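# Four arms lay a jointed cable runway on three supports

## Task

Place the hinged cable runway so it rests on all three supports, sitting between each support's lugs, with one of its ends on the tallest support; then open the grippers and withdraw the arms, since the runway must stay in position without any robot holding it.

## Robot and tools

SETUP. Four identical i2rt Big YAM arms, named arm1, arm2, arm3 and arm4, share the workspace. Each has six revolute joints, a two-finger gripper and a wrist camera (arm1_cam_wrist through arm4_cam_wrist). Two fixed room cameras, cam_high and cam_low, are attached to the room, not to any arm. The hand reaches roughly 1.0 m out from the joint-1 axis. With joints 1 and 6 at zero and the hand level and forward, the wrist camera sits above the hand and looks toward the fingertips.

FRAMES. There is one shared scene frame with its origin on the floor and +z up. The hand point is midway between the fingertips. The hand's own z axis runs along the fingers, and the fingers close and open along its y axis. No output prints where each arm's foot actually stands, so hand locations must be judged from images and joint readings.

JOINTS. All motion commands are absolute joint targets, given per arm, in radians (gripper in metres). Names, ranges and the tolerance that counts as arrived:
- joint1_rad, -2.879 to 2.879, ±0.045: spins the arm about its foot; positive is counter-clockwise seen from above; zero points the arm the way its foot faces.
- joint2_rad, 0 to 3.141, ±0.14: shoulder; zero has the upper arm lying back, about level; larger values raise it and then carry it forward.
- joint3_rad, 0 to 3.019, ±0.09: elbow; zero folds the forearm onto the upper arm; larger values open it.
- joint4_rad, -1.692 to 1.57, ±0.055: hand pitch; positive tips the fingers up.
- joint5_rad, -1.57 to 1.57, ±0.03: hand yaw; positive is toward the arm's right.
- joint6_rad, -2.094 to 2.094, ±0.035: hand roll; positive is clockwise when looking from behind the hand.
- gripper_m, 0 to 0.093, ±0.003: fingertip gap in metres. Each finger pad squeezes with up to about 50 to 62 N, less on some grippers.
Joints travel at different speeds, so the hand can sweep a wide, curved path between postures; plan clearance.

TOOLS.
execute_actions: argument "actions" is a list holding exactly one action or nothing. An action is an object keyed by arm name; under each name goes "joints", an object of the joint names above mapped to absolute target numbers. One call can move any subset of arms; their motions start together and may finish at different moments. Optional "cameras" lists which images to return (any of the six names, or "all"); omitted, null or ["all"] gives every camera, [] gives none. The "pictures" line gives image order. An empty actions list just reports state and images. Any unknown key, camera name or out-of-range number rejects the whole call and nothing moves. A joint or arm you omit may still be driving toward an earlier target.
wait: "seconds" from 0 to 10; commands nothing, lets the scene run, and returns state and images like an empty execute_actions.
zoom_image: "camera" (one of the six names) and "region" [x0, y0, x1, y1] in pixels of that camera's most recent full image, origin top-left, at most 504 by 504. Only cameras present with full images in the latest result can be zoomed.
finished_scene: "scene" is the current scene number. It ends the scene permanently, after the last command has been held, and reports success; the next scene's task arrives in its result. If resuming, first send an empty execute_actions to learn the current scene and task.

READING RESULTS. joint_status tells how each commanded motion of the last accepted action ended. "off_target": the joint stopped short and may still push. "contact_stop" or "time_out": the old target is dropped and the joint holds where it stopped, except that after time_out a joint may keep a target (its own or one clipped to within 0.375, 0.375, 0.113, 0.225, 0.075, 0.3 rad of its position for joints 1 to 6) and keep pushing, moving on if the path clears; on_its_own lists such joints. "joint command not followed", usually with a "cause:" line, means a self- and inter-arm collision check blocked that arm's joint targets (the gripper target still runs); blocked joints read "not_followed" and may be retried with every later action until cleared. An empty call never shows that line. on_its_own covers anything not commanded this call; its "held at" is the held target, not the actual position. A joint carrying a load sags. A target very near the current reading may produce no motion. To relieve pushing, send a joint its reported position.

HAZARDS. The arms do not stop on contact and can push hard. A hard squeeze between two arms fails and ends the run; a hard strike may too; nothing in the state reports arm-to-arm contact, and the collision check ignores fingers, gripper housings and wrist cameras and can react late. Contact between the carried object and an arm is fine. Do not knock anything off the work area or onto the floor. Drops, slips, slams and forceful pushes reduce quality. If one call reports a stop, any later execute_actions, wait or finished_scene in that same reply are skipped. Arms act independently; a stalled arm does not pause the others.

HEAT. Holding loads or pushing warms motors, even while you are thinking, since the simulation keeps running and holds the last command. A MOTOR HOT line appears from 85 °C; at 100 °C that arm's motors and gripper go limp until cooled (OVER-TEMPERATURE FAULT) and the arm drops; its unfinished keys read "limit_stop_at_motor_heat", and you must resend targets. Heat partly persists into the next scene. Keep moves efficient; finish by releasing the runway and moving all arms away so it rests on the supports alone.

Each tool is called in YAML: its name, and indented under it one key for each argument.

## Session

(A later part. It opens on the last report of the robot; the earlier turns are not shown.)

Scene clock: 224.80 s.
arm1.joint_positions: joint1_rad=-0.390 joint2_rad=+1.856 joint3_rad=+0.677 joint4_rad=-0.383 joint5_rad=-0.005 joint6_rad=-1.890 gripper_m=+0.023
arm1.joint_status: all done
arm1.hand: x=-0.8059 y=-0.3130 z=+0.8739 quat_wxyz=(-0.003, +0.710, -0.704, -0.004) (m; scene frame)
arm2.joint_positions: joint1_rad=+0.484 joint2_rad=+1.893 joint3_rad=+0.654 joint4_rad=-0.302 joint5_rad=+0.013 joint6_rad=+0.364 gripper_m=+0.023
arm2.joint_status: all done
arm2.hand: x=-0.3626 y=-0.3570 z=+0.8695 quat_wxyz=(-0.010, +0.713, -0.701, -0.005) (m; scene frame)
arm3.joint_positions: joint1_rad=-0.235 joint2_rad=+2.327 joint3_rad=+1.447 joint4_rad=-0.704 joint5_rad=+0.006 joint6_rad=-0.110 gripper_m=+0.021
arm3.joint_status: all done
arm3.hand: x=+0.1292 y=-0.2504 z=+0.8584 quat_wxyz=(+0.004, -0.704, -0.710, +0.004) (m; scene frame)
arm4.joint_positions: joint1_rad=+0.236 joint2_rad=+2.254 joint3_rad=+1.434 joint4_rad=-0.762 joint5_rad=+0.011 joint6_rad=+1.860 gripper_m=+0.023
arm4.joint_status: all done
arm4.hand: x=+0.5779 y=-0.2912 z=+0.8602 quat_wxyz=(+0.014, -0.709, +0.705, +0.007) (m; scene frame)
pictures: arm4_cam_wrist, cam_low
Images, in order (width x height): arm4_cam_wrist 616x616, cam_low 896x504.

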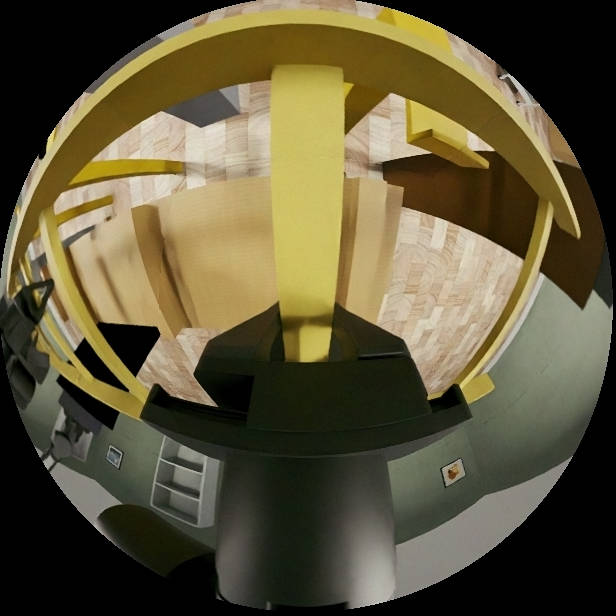

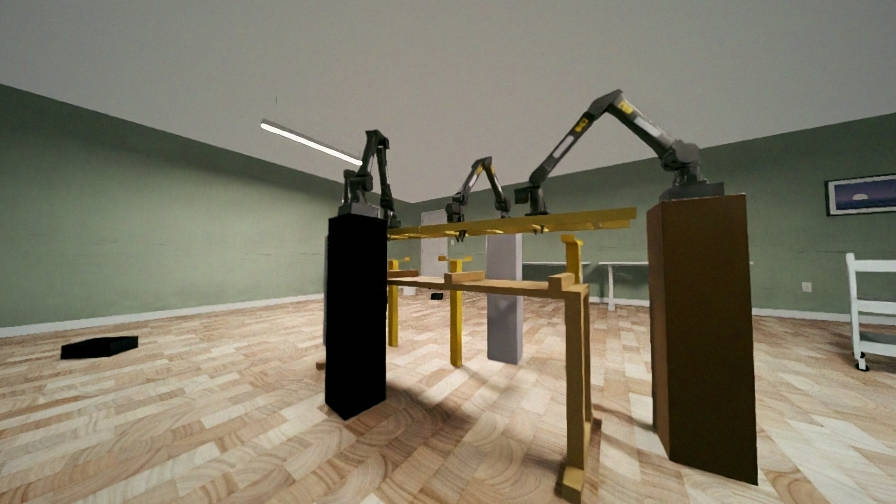

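execute_actions:
  actions:
    - {"arm1":{"joints":{"joint1_rad":-0.055,"joint2_rad":1.76,"joint3_rad":0.605,"joint4_rad":-0.357,"joint6_rad":-1.55}},"arm2":{"joints":{"joint1_rad":0.424,"joint2_rad":1.89,"joint3_rad":1.0,"joint4_rad":-0.53,"joint6_rad":0.312}},"arm3":{"joints":{"joint1_rad":-0.29,"joint2_rad":2.045,"joint3_rad":1.088,"joint4_rad":-0.512,"joint6_rad":-0.157}},"arm4":{"joints":{"joint1_rad":0.055,"joint2_rad":2.072,"joint3_rad":1.445,"joint4_rad":-0.79,"joint6_rad":1.683}}}
  cameras: ["cam_low","arm4_cam_wrist"]

zoom_image:
  camera: "cam_low"
  region: [430, 180, 670, 300]

Scene clock: 235.70 s.
arm1.joint_positions: joint1_rad=-0.065 joint2_rad=+1.791 joint3_rad=+0.591 joint4_rad=-0.354 joint5_rad=-0.002 joint6_rad=-1.565 gripper_m=+0.023
arm1.joint_status: all done
arm1.hand: x=-0.8182 y=-0.2046 z=+0.8822 quat_wxyz=(-0.005, +0.710, -0.704, -0.002) (m; scene frame)
arm2.joint_positions: joint1_rad=+0.420 joint2_rad=+1.981 joint3_rad=+0.953 joint4_rad=-0.503 joint5_rad=+0.011 joint6_rad=+0.298 gripper_m=+0.023
arm2.joint_status: all done
arm2.hand: x=-0.3749 y=-0.2508 z=+0.8847 quat_wxyz=(-0.012, +0.714, -0.700, -0.009) (m; scene frame)
arm3.joint_positions: joint1_rad=-0.286 joint2_rad=+2.135 joint3_rad=+1.071 joint4_rad=-0.509 joint5_rad=+0.003 joint6_rad=-0.162 gripper_m=+0.021
arm3.joint_status: all done
arm3.hand: x=+0.1169 y=-0.1431 z=+0.8723 quat_wxyz=(+0.000, -0.704, -0.710, +0.007) (m; scene frame)
arm4.joint_positions: joint1_rad=+0.043 joint2_rad=+2.200 joint3_rad=+1.393 joint4_rad=-0.773 joint5_rad=+0.010 joint6_rad=+1.665 gripper_m=+0.023
arm4.joint_status: all done
arm4.hand: x=+0.5664 y=-0.1824 z=+0.8805 quat_wxyz=(+0.013, -0.709, +0.705, +0.006) (m; scene frame)
pictures: arm4_cam_wrist, cam_low
Images, in order (width x height): arm4_cam_wrist 616x616, cam_low 896x504.

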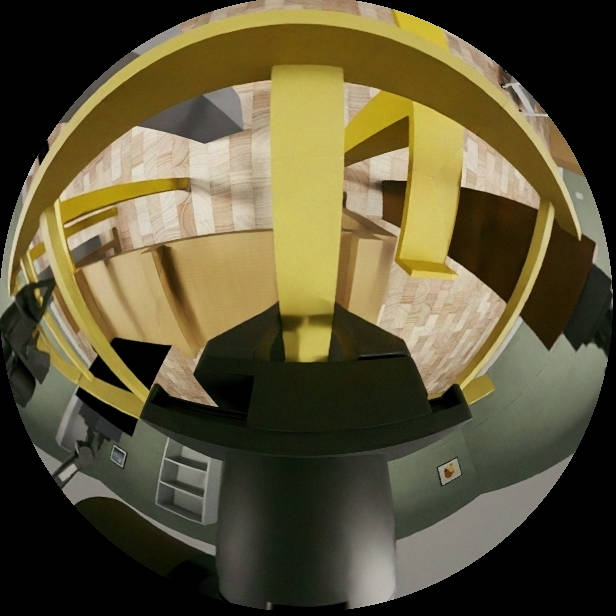

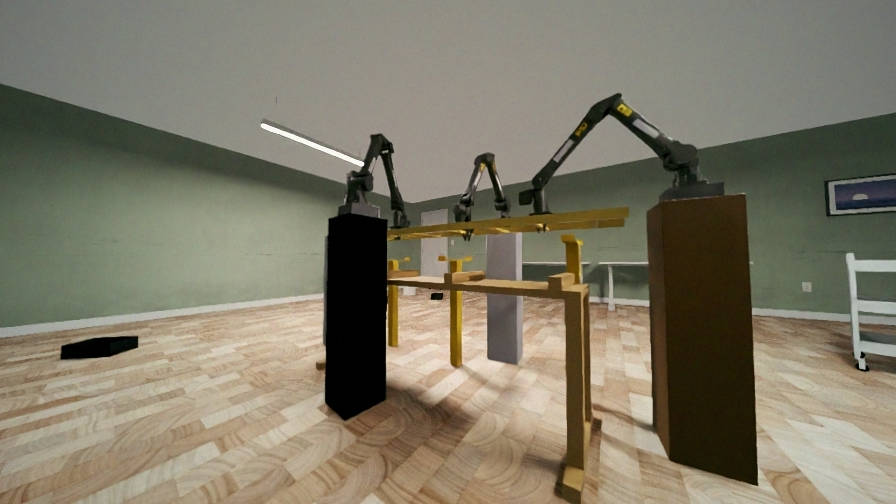

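Region (430, 180, 670, 300) of cam_low's 896x504 image, scaled by 2.100, with more detail than that image has.

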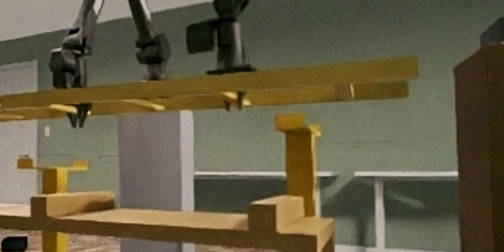

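execute_actions:
  actions:
    - {"arm1":{"joints":{"joint1_rad":0.31,"joint2_rad":1.775,"joint3_rad":0.64,"joint4_rad":-0.37,"joint6_rad":-1.19}},"arm2":{"joints":{"joint1_rad":0.388,"joint2_rad":2.07,"joint3_rad":1.39,"joint4_rad":-0.73,"joint6_rad":0.275}},"arm3":{"joints":{"joint1_rad":-0.372,"joint2_rad":1.935,"joint3_rad":0.775,"joint4_rad":-0.312,"joint6_rad":-0.24}},"arm4":{"joints":{"joint1_rad":-0.128,"joint2_rad":2.1,"joint3_rad":1.508,"joint4_rad":-0.815,"joint6_rad":1.495}}}
  cameras: ["cam_high","arm4_cam_wrist","arm1_cam_wrist"]

Scene clock: 244.83 s.
arm1.joint_positions: joint1_rad=+0.302 joint2_rad=+1.800 joint3_rad=+0.615 joint4_rad=-0.362 joint5_rad=-0.011 joint6_rad=-1.195 gripper_m=+0.023
arm1.joint_status: all done
arm1.hand: x=-0.8314 y=-0.0872 z=+0.8840 quat_wxyz=(-0.012, +0.709, -0.705, -0.007) (m; scene frame)
arm2.joint_positions: joint1_rad=+0.377 joint2_rad=+2.154 joint3_rad=+1.318 joint4_rad=-0.705 joint5_rad=+0.009 joint6_rad=+0.260 gripper_m=+0.023
arm2.joint_status: all done
arm2.hand: x=-0.3868 y=-0.1408 z=+0.8857 quat_wxyz=(-0.009, +0.712, -0.702, -0.005) (m; scene frame)
arm3.joint_positions: joint1_rad=-0.366 joint2_rad=+2.020 joint3_rad=+0.753 joint4_rad=-0.305 joint5_rad=-0.013 joint6_rad=-0.238 gripper_m=+0.021
arm3.joint_status: all done
arm3.hand: x=+0.1068 y=-0.0344 z=+0.8684 quat_wxyz=(-0.007, -0.705, -0.709, +0.004) (m; scene frame)
arm4.joint_positions: joint1_rad=-0.145 joint2_rad=+2.208 joint3_rad=+1.423 joint4_rad=-0.788 joint5_rad=+0.014 joint6_rad=+1.482 gripper_m=+0.023
arm4.joint_status: all done
arm4.hand: x=+0.5563 y=-0.0758 z=+0.8857 quat_wxyz=(+0.012, -0.708, +0.706, +0.008) (m; scene frame)
pictures: arm1_cam_wrist, arm4_cam_wrist, cam_high
Images, in order (width x height): arm1_cam_wrist 616x616, arm4_cam_wrist 616x616, cam_high 896x504.

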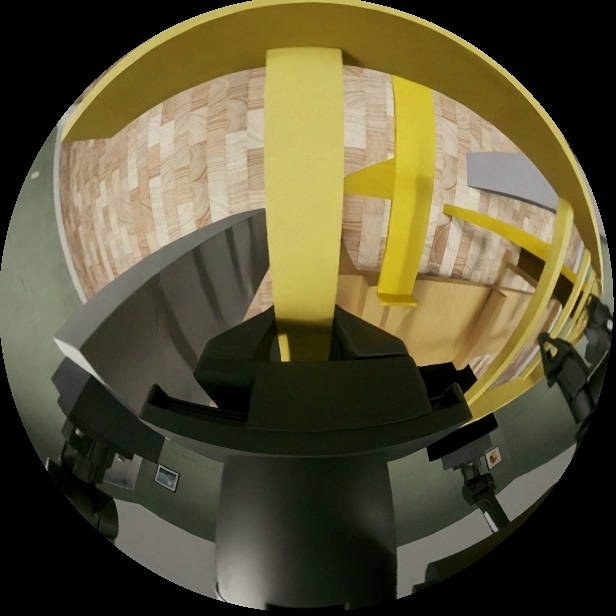

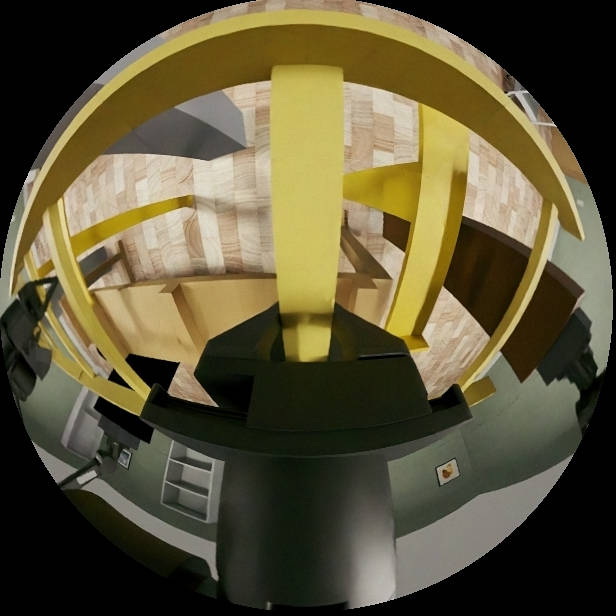

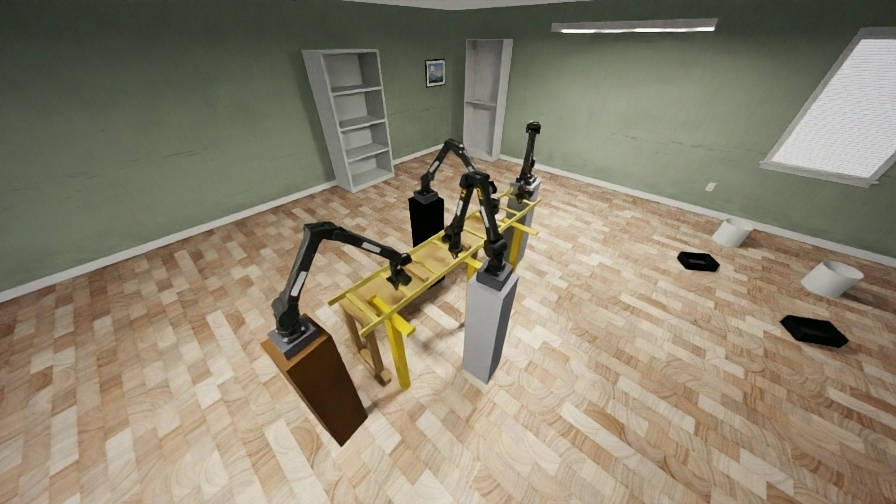

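execute_actions:
  actions:
    - {"arm1":{"joints":{"joint1_rad":0.577,"joint2_rad":1.832,"joint3_rad":0.762,"joint4_rad":-0.43,"joint6_rad":-0.912}},"arm2":{"joints":{"joint1_rad":0.37,"joint2_rad":2.272,"joint3_rad":1.825,"joint4_rad":-0.94,"joint6_rad":0.255}},"arm3":{"joints":{"joint1_rad":-0.503,"joint2_rad":1.858,"joint3_rad":0.53,"joint4_rad":-0.13,"joint6_rad":-0.37}},"arm4":{"joints":{"joint1_rad":-0.29,"joint2_rad":2.172,"joint3_rad":1.66,"joint4_rad":-0.88,"joint6_rad":1.335}}}

Scene clock: 254.83 s.
arm1.joint_positions: joint1_rad=+0.582 joint2_rad=+1.867 joint3_rad=+0.723 joint4_rad=-0.425 joint5_rad=-0.019 joint6_rad=-0.916 gripper_m=+0.023
arm1.joint_status: all done
arm1.hand: x=-0.8523 y=+0.0118 z=+0.8803 quat_wxyz=(-0.001, +0.710, -0.704, -0.016) (m; scene frame)
arm2.joint_positions: joint1_rad=+0.364 joint2_rad=+2.343 joint3_rad=+1.716 joint4_rad=-0.926 joint5_rad=+0.012 joint6_rad=+0.245 gripper_m=+0.023
arm2.joint_status: joint3_rad time_out (moved +0.398 of +0.507); the others done
arm2.on_its_own: joint3_rad reads +1.716 and still pushes toward +1.825 since a time_out
arm2.hand: x=-0.4046 y=-0.0444 z=+0.8890 quat_wxyz=(-0.008, +0.713, -0.701, +0.001) (m; scene frame)
arm3.joint_positions: joint1_rad=-0.508 joint2_rad=+1.943 joint3_rad=+0.505 joint4_rad=-0.134 joint5_rad=-0.004 joint6_rad=-0.381 gripper_m=+0.021
arm3.joint_status: all done
arm3.hand: x=+0.0891 y=+0.0637 z=+0.8694 quat_wxyz=(-0.004, -0.705, -0.709, +0.006) (m; scene frame)
arm4.joint_positions: joint1_rad=-0.308 joint2_rad=+2.282 joint3_rad=+1.564 joint4_rad=-0.865 joint5_rad=+0.013 joint6_rad=+1.318 gripper_m=+0.024
arm4.joint_status: joint3_rad time_out (moved +0.140 of +0.237); the others done
arm4.on_its_own: joint3_rad reads +1.564 and still pushes toward +1.660 since a time_out
arm4.hand: x=+0.5395 y=+0.0240 z=+0.8847 quat_wxyz=(+0.015, -0.708, +0.706, +0.003) (m; scene frame)
pictures: arm1_cam_wrist, arm2_cam_wrist, arm3_cam_wrist, arm4_cam_wrist, cam_high, cam_low
Images, in order (width x height): arm1_cam_wrist 616x616, arm2_cam_wrist 616x616, arm3_cam_wrist 616x616, arm4_cam_wrist 616x616, cam_high 896x504, cam_low 896x504.

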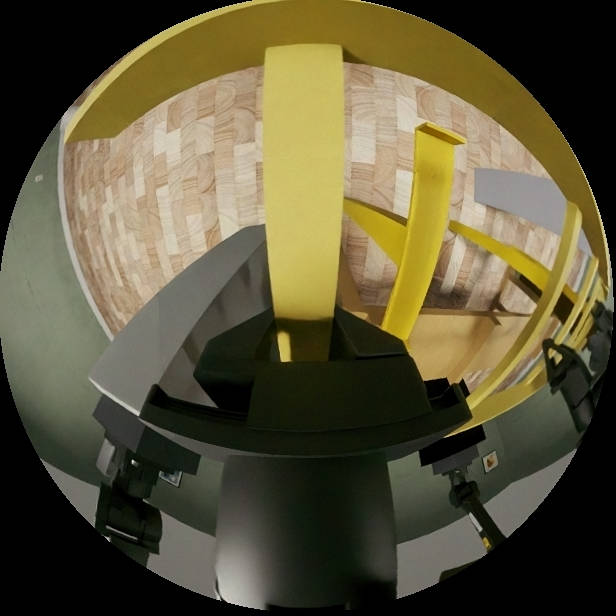

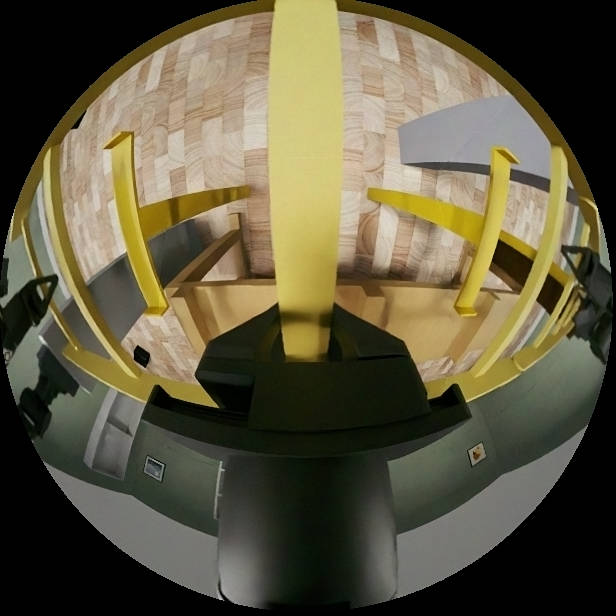

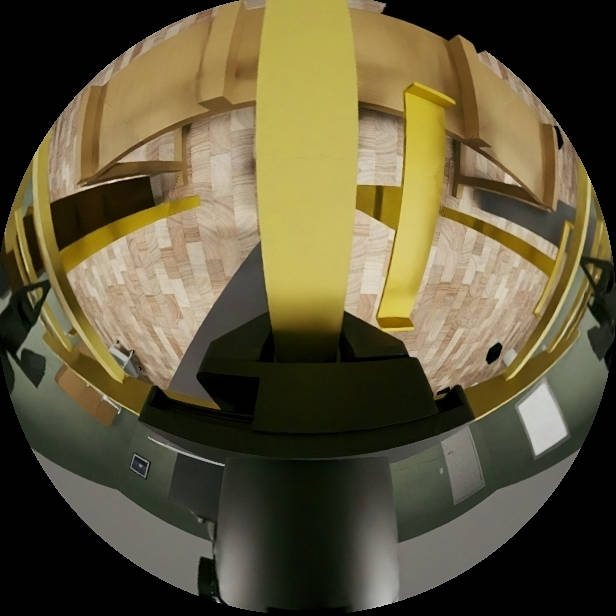

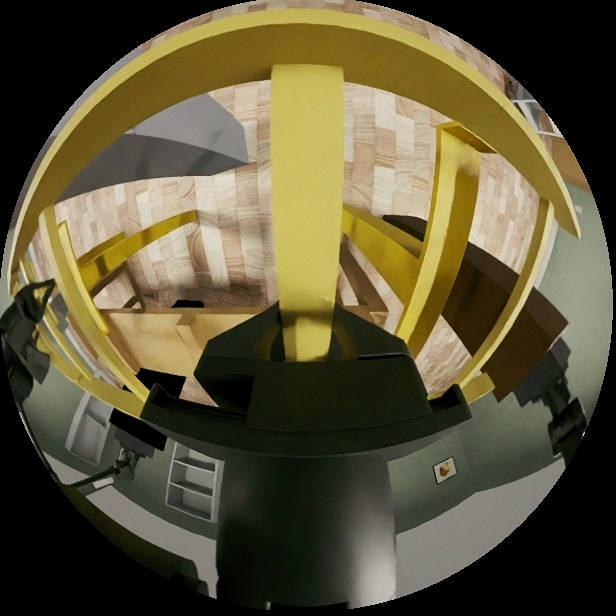

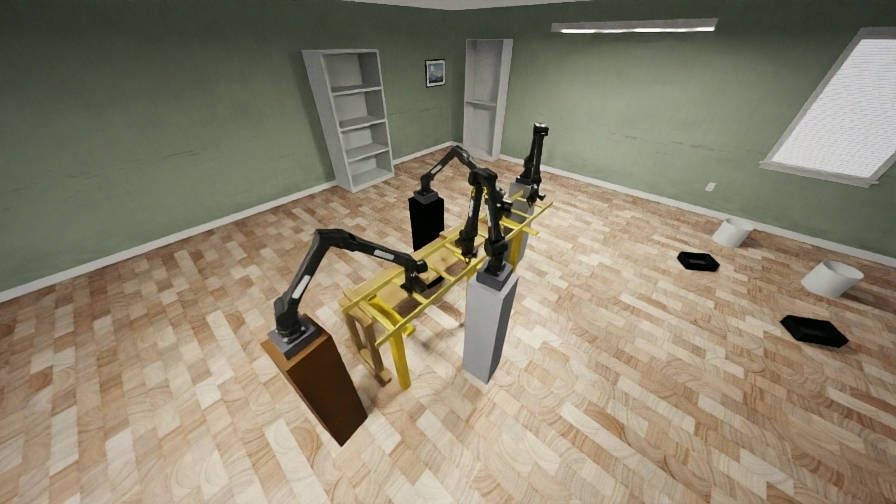

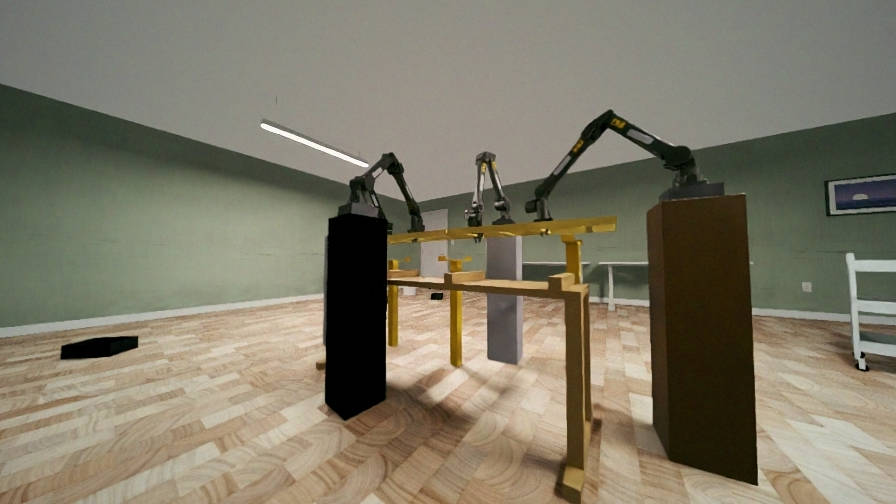

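execute_actions:
  actions:
    - {"arm1":{"joints":{"joint1_rad":0.6,"joint2_rad":2.145,"joint3_rad":0.805,"joint4_rad":-0.165,"joint6_rad":-0.891}},"arm2":{"joints":{"joint1_rad":0.368,"joint2_rad":2.495,"joint3_rad":1.87,"joint4_rad":-0.805,"joint6_rad":0.253}},"arm3":{"joints":{"joint1_rad":-0.56,"joint2_rad":2.255,"joint3_rad":0.635,"joint4_rad":0.122,"joint5_rad":-0.085,"joint6_rad":-0.43}},"arm4":{"joints":{"joint1_rad":-0.295,"joint2_rad":2.325,"joint3_rad":1.74,"joint4_rad":-0.92,"joint5_rad":0.02,"joint6_rad":1.33}}}

Scene clock: 279.30 s.
arm1.joint_positions: joint1_rad=+0.604 joint2_rad=+2.201 joint3_rad=+0.784 joint4_rad=-0.163 joint5_rad=-0.011 joint6_rad=-0.887 gripper_m=+0.023
arm1.joint_status: all done
arm1.hand: x=-0.8575 y=+0.0179 z=+0.7740 quat_wxyz=(+0.005, +0.707, -0.707, -0.013) (m; scene frame)
arm2.joint_positions: joint1_rad=+0.372 joint2_rad=+2.551 joint3_rad=+1.789 joint4_rad=-0.801 joint5_rad=+0.008 joint6_rad=+0.259 gripper_m=+0.023
arm2.joint_status: all done
arm2.hand: x=-0.4106 y=-0.0431 z=+0.7797 quat_wxyz=(-0.003, +0.711, -0.703, +0.004) (m; scene frame)
arm3.joint_positions: joint1_rad=-0.557 joint2_rad=+2.330 joint3_rad=+0.630 joint4_rad=+0.102 joint5_rad=-0.086 joint6_rad=-0.424 gripper_m=+0.021
arm3.joint_status: all done
arm3.hand: x=+0.0875 y=+0.0588 z=+0.7699 quat_wxyz=(-0.038, -0.707, -0.706, -0.020) (m; scene frame)
arm4.joint_positions: joint1_rad=-0.294 joint2_rad=+2.440 joint3_rad=+1.670 joint4_rad=-0.893 joint5_rad=+0.017 joint6_rad=+1.337 gripper_m=+0.024
arm4.joint_status: all done
arm4.hand: x=+0.5363 y=+0.0182 z=+0.8211 quat_wxyz=(+0.037, -0.706, +0.707, -0.030) (m; scene frame)
pictures: arm1_cam_wrist, arm2_cam_wrist, arm3_cam_wrist, arm4_cam_wrist, cam_high, cam_low
Images, in order (width x height): arm1_cam_wrist 616x616, arm2_cam_wrist 616x616, arm3_cam_wrist 616x616, arm4_cam_wrist 616x616, cam_high 896x504, cam_low 896x504.

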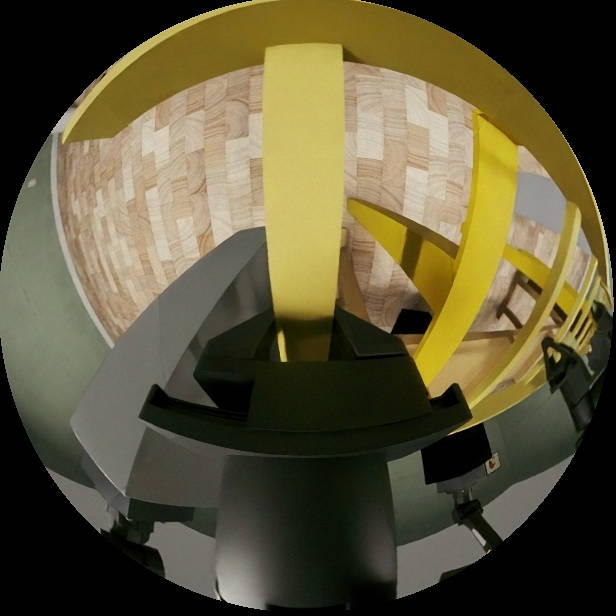

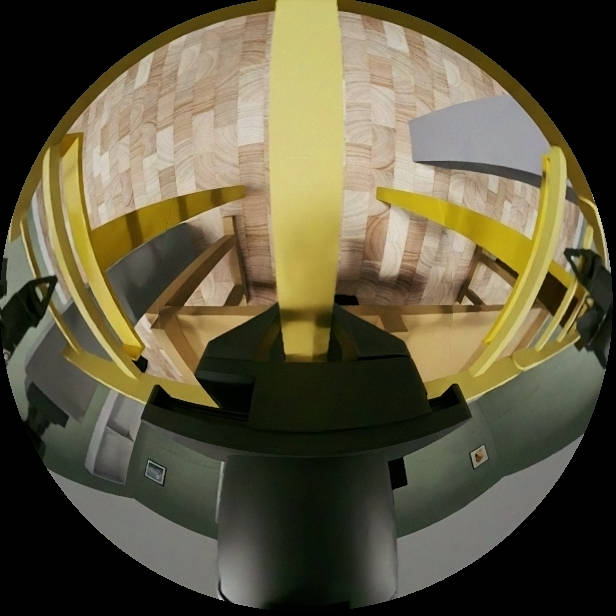

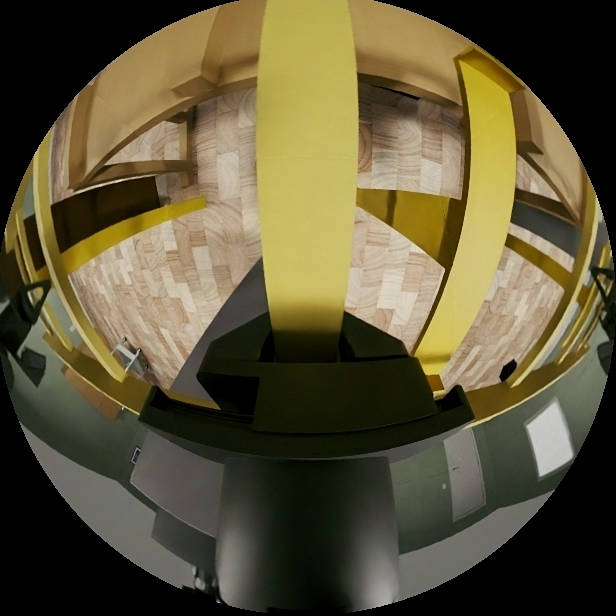

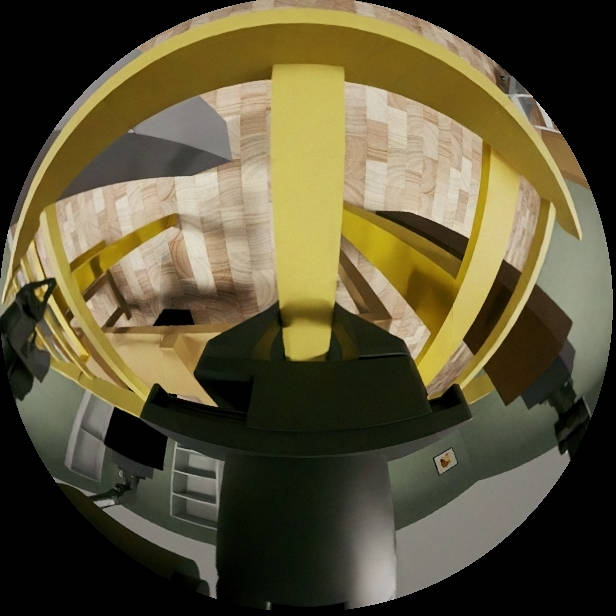

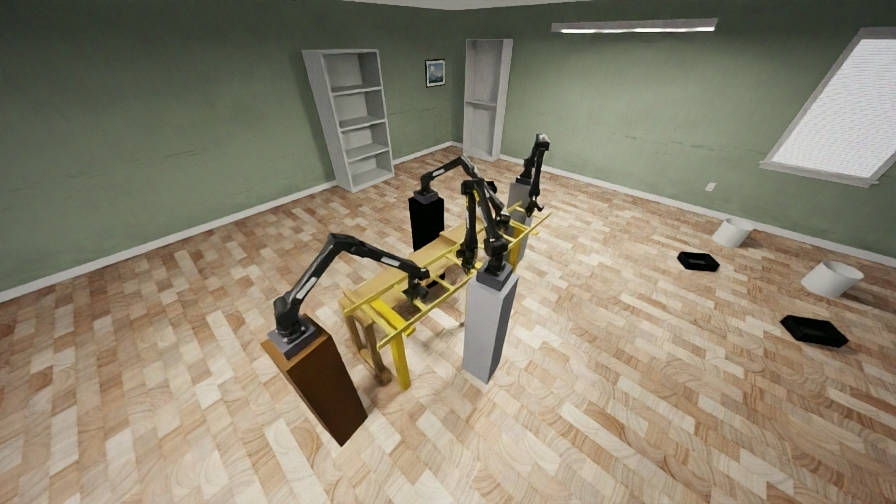

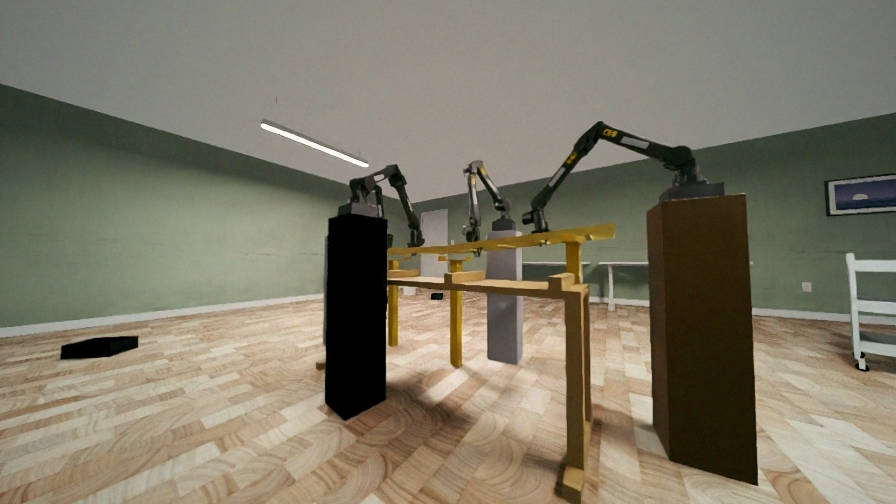

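zoom_image:
  camera: "cam_low"
  region: [520, 210, 640, 270]

zoom_image:
  camera: "cam_high"
  region: [340, 270, 460, 370]

zoom_image:
  camera: "cam_low"
  region: [380, 230, 500, 280]

zoom_image:
  camera: "arm3_cam_wrist"
  region: [380, 20, 600, 420]

Region (520, 210, 640, 270) of cam_low's 896x504 image, scaled by 4.200, with more detail than that image has.

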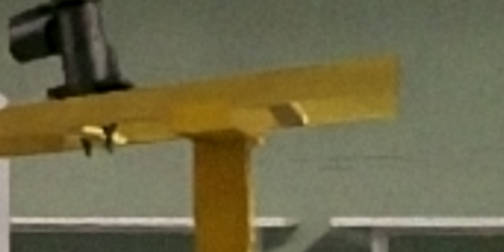

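Region (340, 270, 460, 370) of cam_high's 896x504 image, scaled by 4.200, with more detail than that image has.

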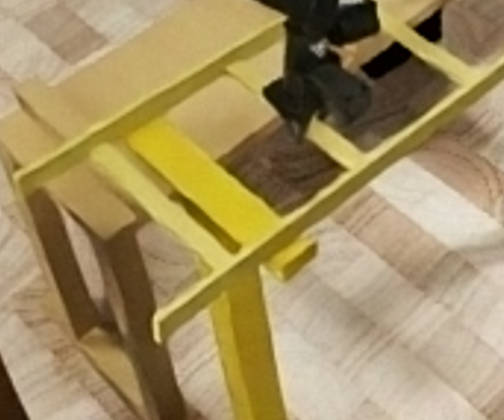

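Region (380, 230, 500, 280) of cam_low's 896x504 image, scaled by 4.200, with more detail than that image has; it fills the top 210 rows of this view, and the rest is white.

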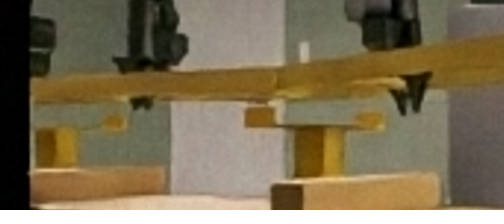

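Region (380, 20, 600, 420) of arm3_cam_wrist's 616x616 image, scaled by 1.260, with more detail than that image has; it fills the left 277 columns of this view, and the rest is white.

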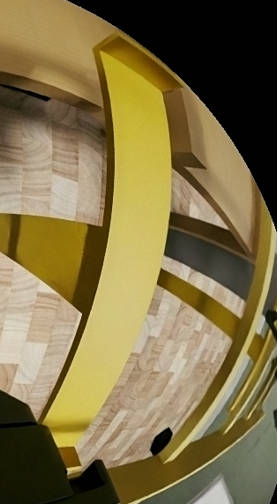

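execute_actions:
  actions:
    - {"arm2":{"joints":{"joint2_rad":2.512,"joint3_rad":1.905,"joint4_rad":-0.828}},"arm3":{"joints":{"joint1_rad":-0.575,"joint2_rad":2.255,"joint3_rad":0.598,"joint4_rad":0.15}},"arm4":{"joints":{"joint1_rad":-0.318,"joint6_rad":1.32}}}
  cameras: ["cam_low","cam_high","arm3_cam_wrist"]

zoom_image:
  camera: "cam_low"
  region: [380, 210, 640, 290]

Scene clock: 293.43 s.
arm1.joint_positions: joint1_rad=+0.604 joint2_rad=+2.201 joint3_rad=+0.787 joint4_rad=-0.163 joint5_rad=-0.011 joint6_rad=-0.888 gripper_m=+0.023
arm1.joint_status: not commanded
arm1.hand: x=-0.8564 y=+0.0189 z=+0.7742 quat_wxyz=(+0.004, +0.707, -0.707, -0.013) (m; scene frame)
arm2.joint_positions: joint1_rad=+0.369 joint2_rad=+2.557 joint3_rad=+1.805 joint4_rad=-0.816 joint5_rad=+0.008 joint6_rad=+0.256 gripper_m=+0.023
arm2.joint_status: joint3_rad time_out (moved +0.016 of +0.116); the others done
arm2.on_its_own: joint3_rad reads +1.805 and still pushes toward +1.905 since a time_out
arm2.hand: x=-0.4094 y=-0.0405 z=+0.7804 quat_wxyz=(-0.002, +0.711, -0.703, +0.007) (m; scene frame)
arm3.joint_positions: joint1_rad=-0.557 joint2_rad=+2.330 joint3_rad=+0.615 joint4_rad=+0.123 joint5_rad=-0.083 joint6_rad=-0.426 gripper_m=+0.021
arm3.joint_status: all done
arm3.hand: x=+0.0887 y=+0.0628 z=+0.7705 quat_wxyz=(-0.038, -0.706, -0.707, -0.017) (m; scene frame)
arm4.joint_positions: joint1_rad=-0.303 joint2_rad=+2.440 joint3_rad=+1.670 joint4_rad=-0.893 joint5_rad=+0.018 joint6_rad=+1.328 gripper_m=+0.024
arm4.joint_status: all done
arm4.hand: x=+0.5376 y=+0.0232 z=+0.8212 quat_wxyz=(+0.037, -0.706, +0.707, -0.030) (m; scene frame)
pictures: arm3_cam_wrist, cam_high, cam_low
Images, in order (width x height): arm3_cam_wrist 616x616, cam_high 896x504, cam_low 896x504.

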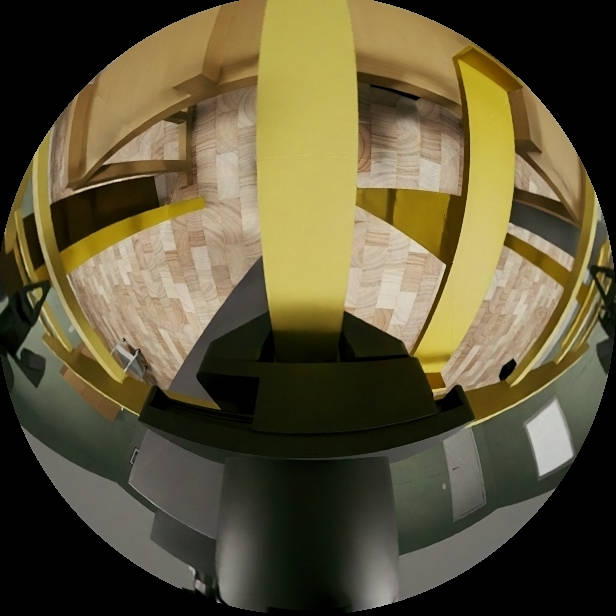

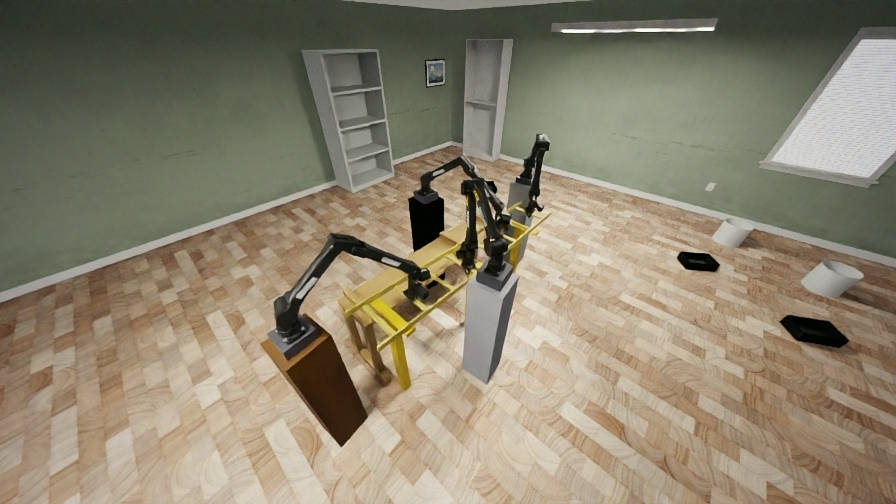

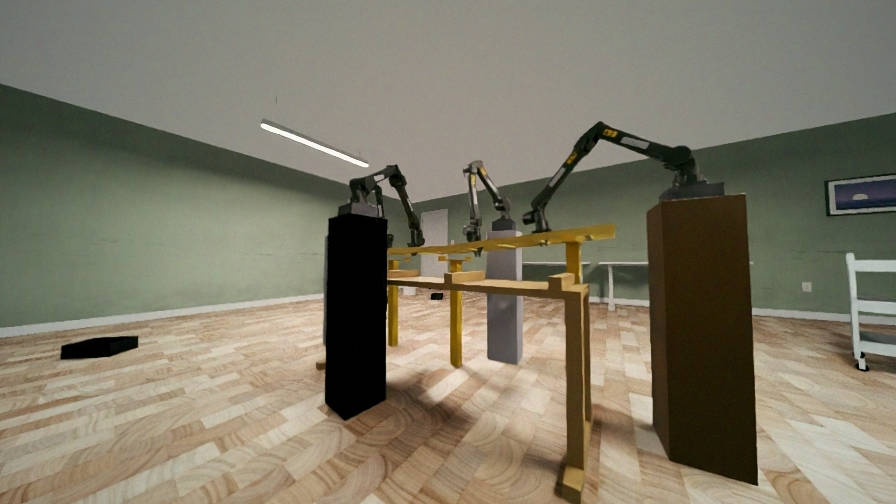

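Region (380, 210, 640, 290) of cam_low's 896x504 image, scaled by 1.938, with more detail than that image has; it fills the top 155 rows of this view, and the rest is white.

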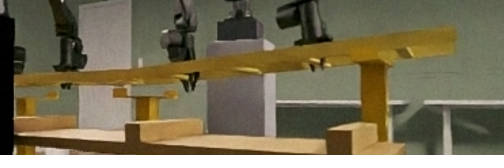

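execute_actions:
  actions:
    - {"arm1":{"joints":{"joint1_rad":0.61,"joint2_rad":2.21,"joint3_rad":0.833,"joint4_rad":-0.112}},"arm2":{"joints":{"joint1_rad":0.358,"joint2_rad":2.575,"joint3_rad":1.926,"joint4_rad":-0.807}},"arm3":{"joints":{"joint1_rad":-0.578,"joint2_rad":2.348,"joint3_rad":0.64,"joint4_rad":0.175,"joint5_rad":-0.111,"joint6_rad":-0.44}},"arm4":{"joints":{"joint1_rad":-0.32,"joint2_rad":2.36,"joint3_rad":1.775,"joint4_rad":-0.95,"joint5_rad":0.032}}}
  cameras: ["cam_low","cam_high","arm3_cam_wrist","arm2_cam_wrist"]

zoom_image:
  camera: "cam_low"
  region: [380, 230, 500, 280]

zoom_image:
  camera: "cam_high"
  region: [420, 180, 580, 300]

Scene clock: 303.40 s.
arm1.joint_positions: joint1_rad=+0.611 joint2_rad=+2.263 joint3_rad=+0.817 joint4_rad=-0.121 joint5_rad=-0.013 joint6_rad=-0.881 gripper_m=+0.023
arm1.joint_status: all done
arm1.hand: x=-0.8532 y=+0.0256 z=+0.7548 quat_wxyz=(-0.001, +0.708, -0.706, -0.013) (m; scene frame)
arm2.joint_positions: joint1_rad=+0.363 joint2_rad=+2.613 joint3_rad=+1.846 joint4_rad=-0.802 joint5_rad=+0.007 joint6_rad=+0.252 gripper_m=+0.023
arm2.joint_status: all done
arm2.hand: x=-0.4067 y=-0.0360 z=+0.7562 quat_wxyz=(-0.001, +0.710, -0.704, +0.007) (m; scene frame)
arm3.joint_positions: joint1_rad=-0.563 joint2_rad=+2.412 joint3_rad=+0.646 joint4_rad=+0.156 joint5_rad=-0.103 joint6_rad=-0.431 gripper_m=+0.021
arm3.joint_status: all done
arm3.hand: x=+0.0928 y=+0.0675 z=+0.7481 quat_wxyz=(-0.044, -0.706, -0.706, -0.029) (m; scene frame)
arm4.joint_positions: joint1_rad=-0.305 joint2_rad=+2.470 joint3_rad=+1.695 joint4_rad=-0.910 joint5_rad=+0.029 joint6_rad=+1.327 gripper_m=+0.024
arm4.joint_status: all done
arm4.hand: x=+0.5396 y=+0.0265 z=+0.8100 quat_wxyz=(+0.048, -0.705, +0.707, -0.037) (m; scene frame)
pictures: arm2_cam_wrist, arm3_cam_wrist, cam_high, cam_low
Images, in order (width x height): arm2_cam_wrist 616x616, arm3_cam_wrist 616x616, cam_high 896x504, cam_low 896x504.

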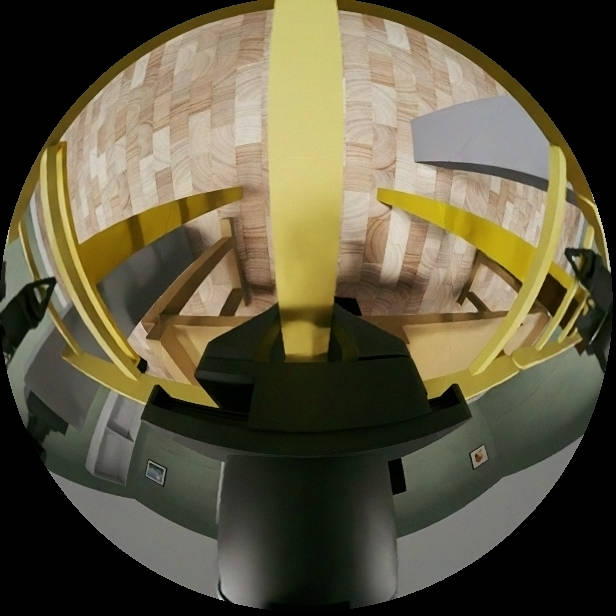

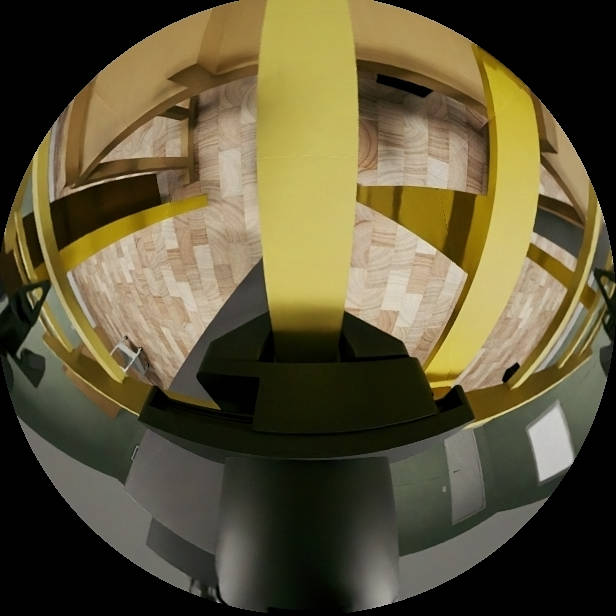

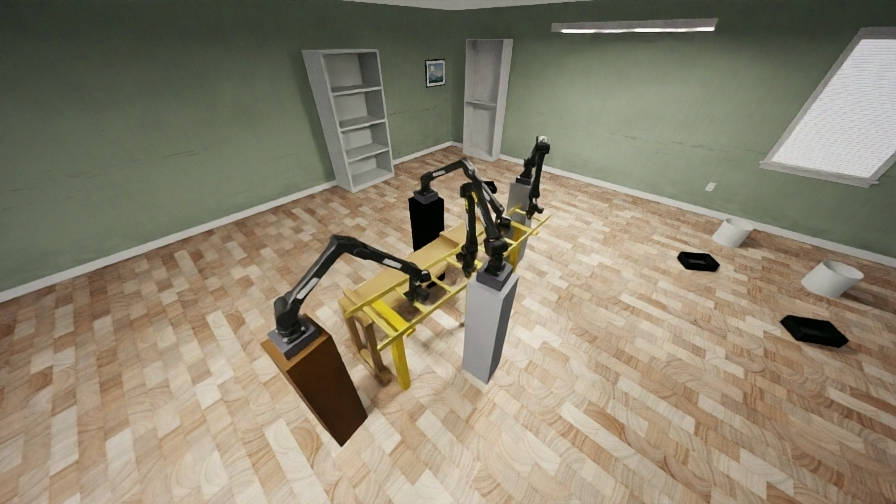

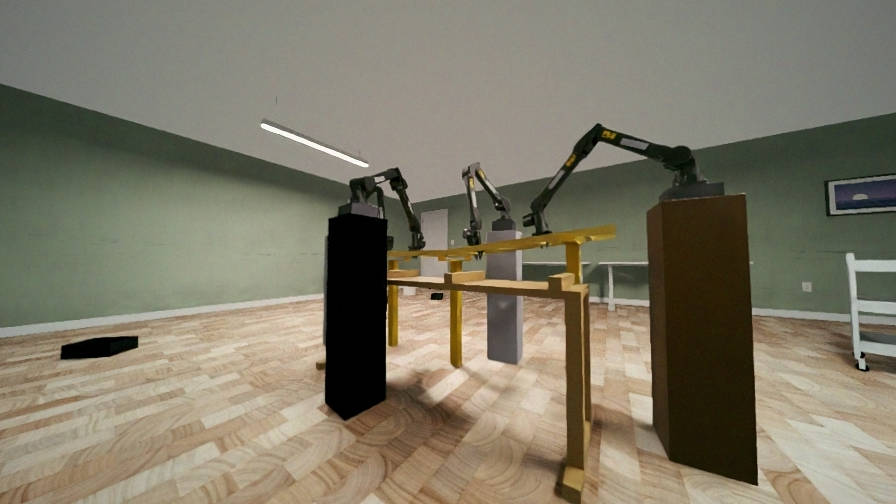

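Region (380, 230, 500, 280) of cam_low's 896x504 image, scaled by 4.200, with more detail than that image has; it fills the top 210 rows of this view, and the rest is white.

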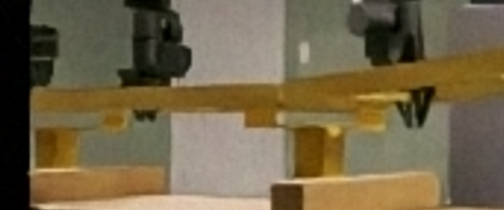

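Region (420, 180, 580, 300) of cam_high's 896x504 image, scaled by 3.150, with more detail than that image has; it fills the top 378 rows of this view, and the rest is white.

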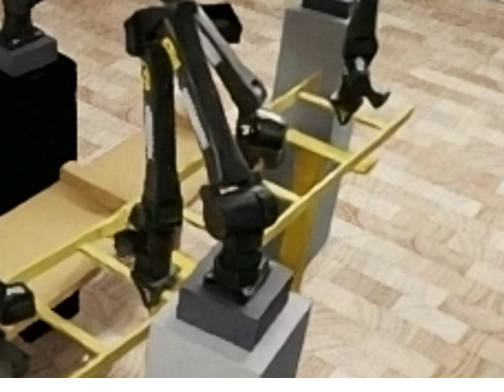

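zoom_image:
  camera: "cam_high"
  region: [350, 280, 450, 360]

zoom_image:
  camera: "cam_low"
  region: [425, 240, 485, 275]

zoom_image:
  camera: "cam_high"
  region: [500, 200, 560, 245]

Region (350, 280, 450, 360) of cam_high's 896x504 image, scaled by 5.040, with more detail than that image has; it fills the top 403 rows of this view, and the rest is white.

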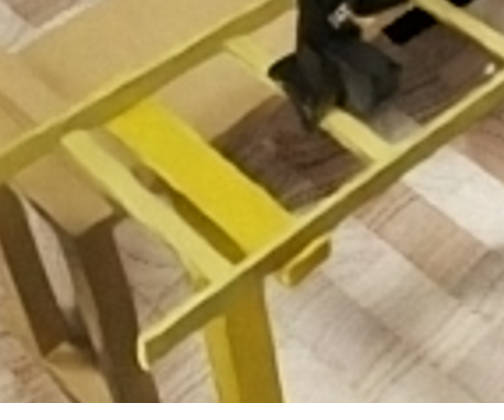

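Region (425, 240, 485, 275) of cam_low's 896x504 image, scaled by 8.400, with more detail than that image has; it fills the top 294 rows of this view, and the rest is white.

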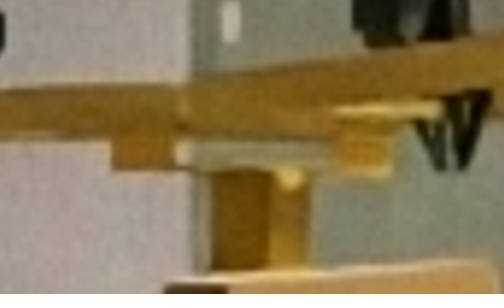

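Region (500, 200, 560, 245) of cam_high's 896x504 image, scaled by 8.400, with more detail than that image has; it fills the top 378 rows of this view, and the rest is white.

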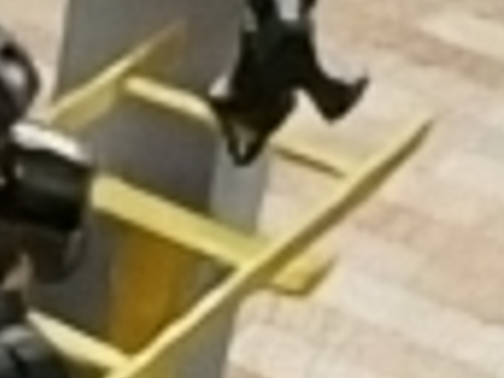

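zoom_image:
  camera: "arm3_cam_wrist"
  region: [400, 320, 520, 440]

zoom_image:
  camera: "arm2_cam_wrist"
  region: [460, 100, 610, 400]

Region (400, 320, 520, 440) of arm3_cam_wrist's 616x616 image, scaled by 4.200, with more detail than that image has.

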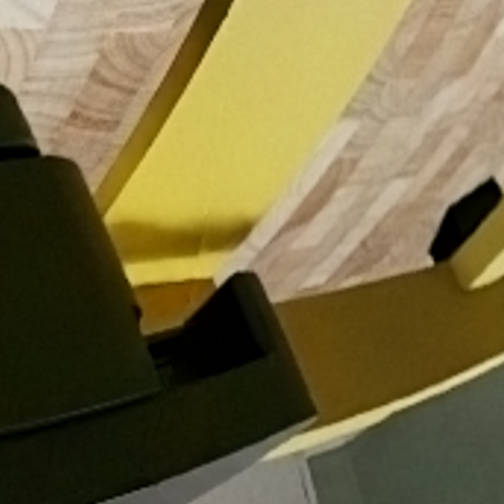

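Region (460, 100, 610, 400) of arm2_cam_wrist's 616x616 image, scaled by 1.680, with more detail than that image has.

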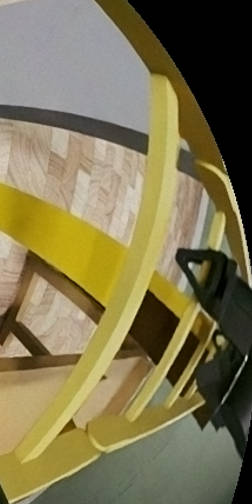

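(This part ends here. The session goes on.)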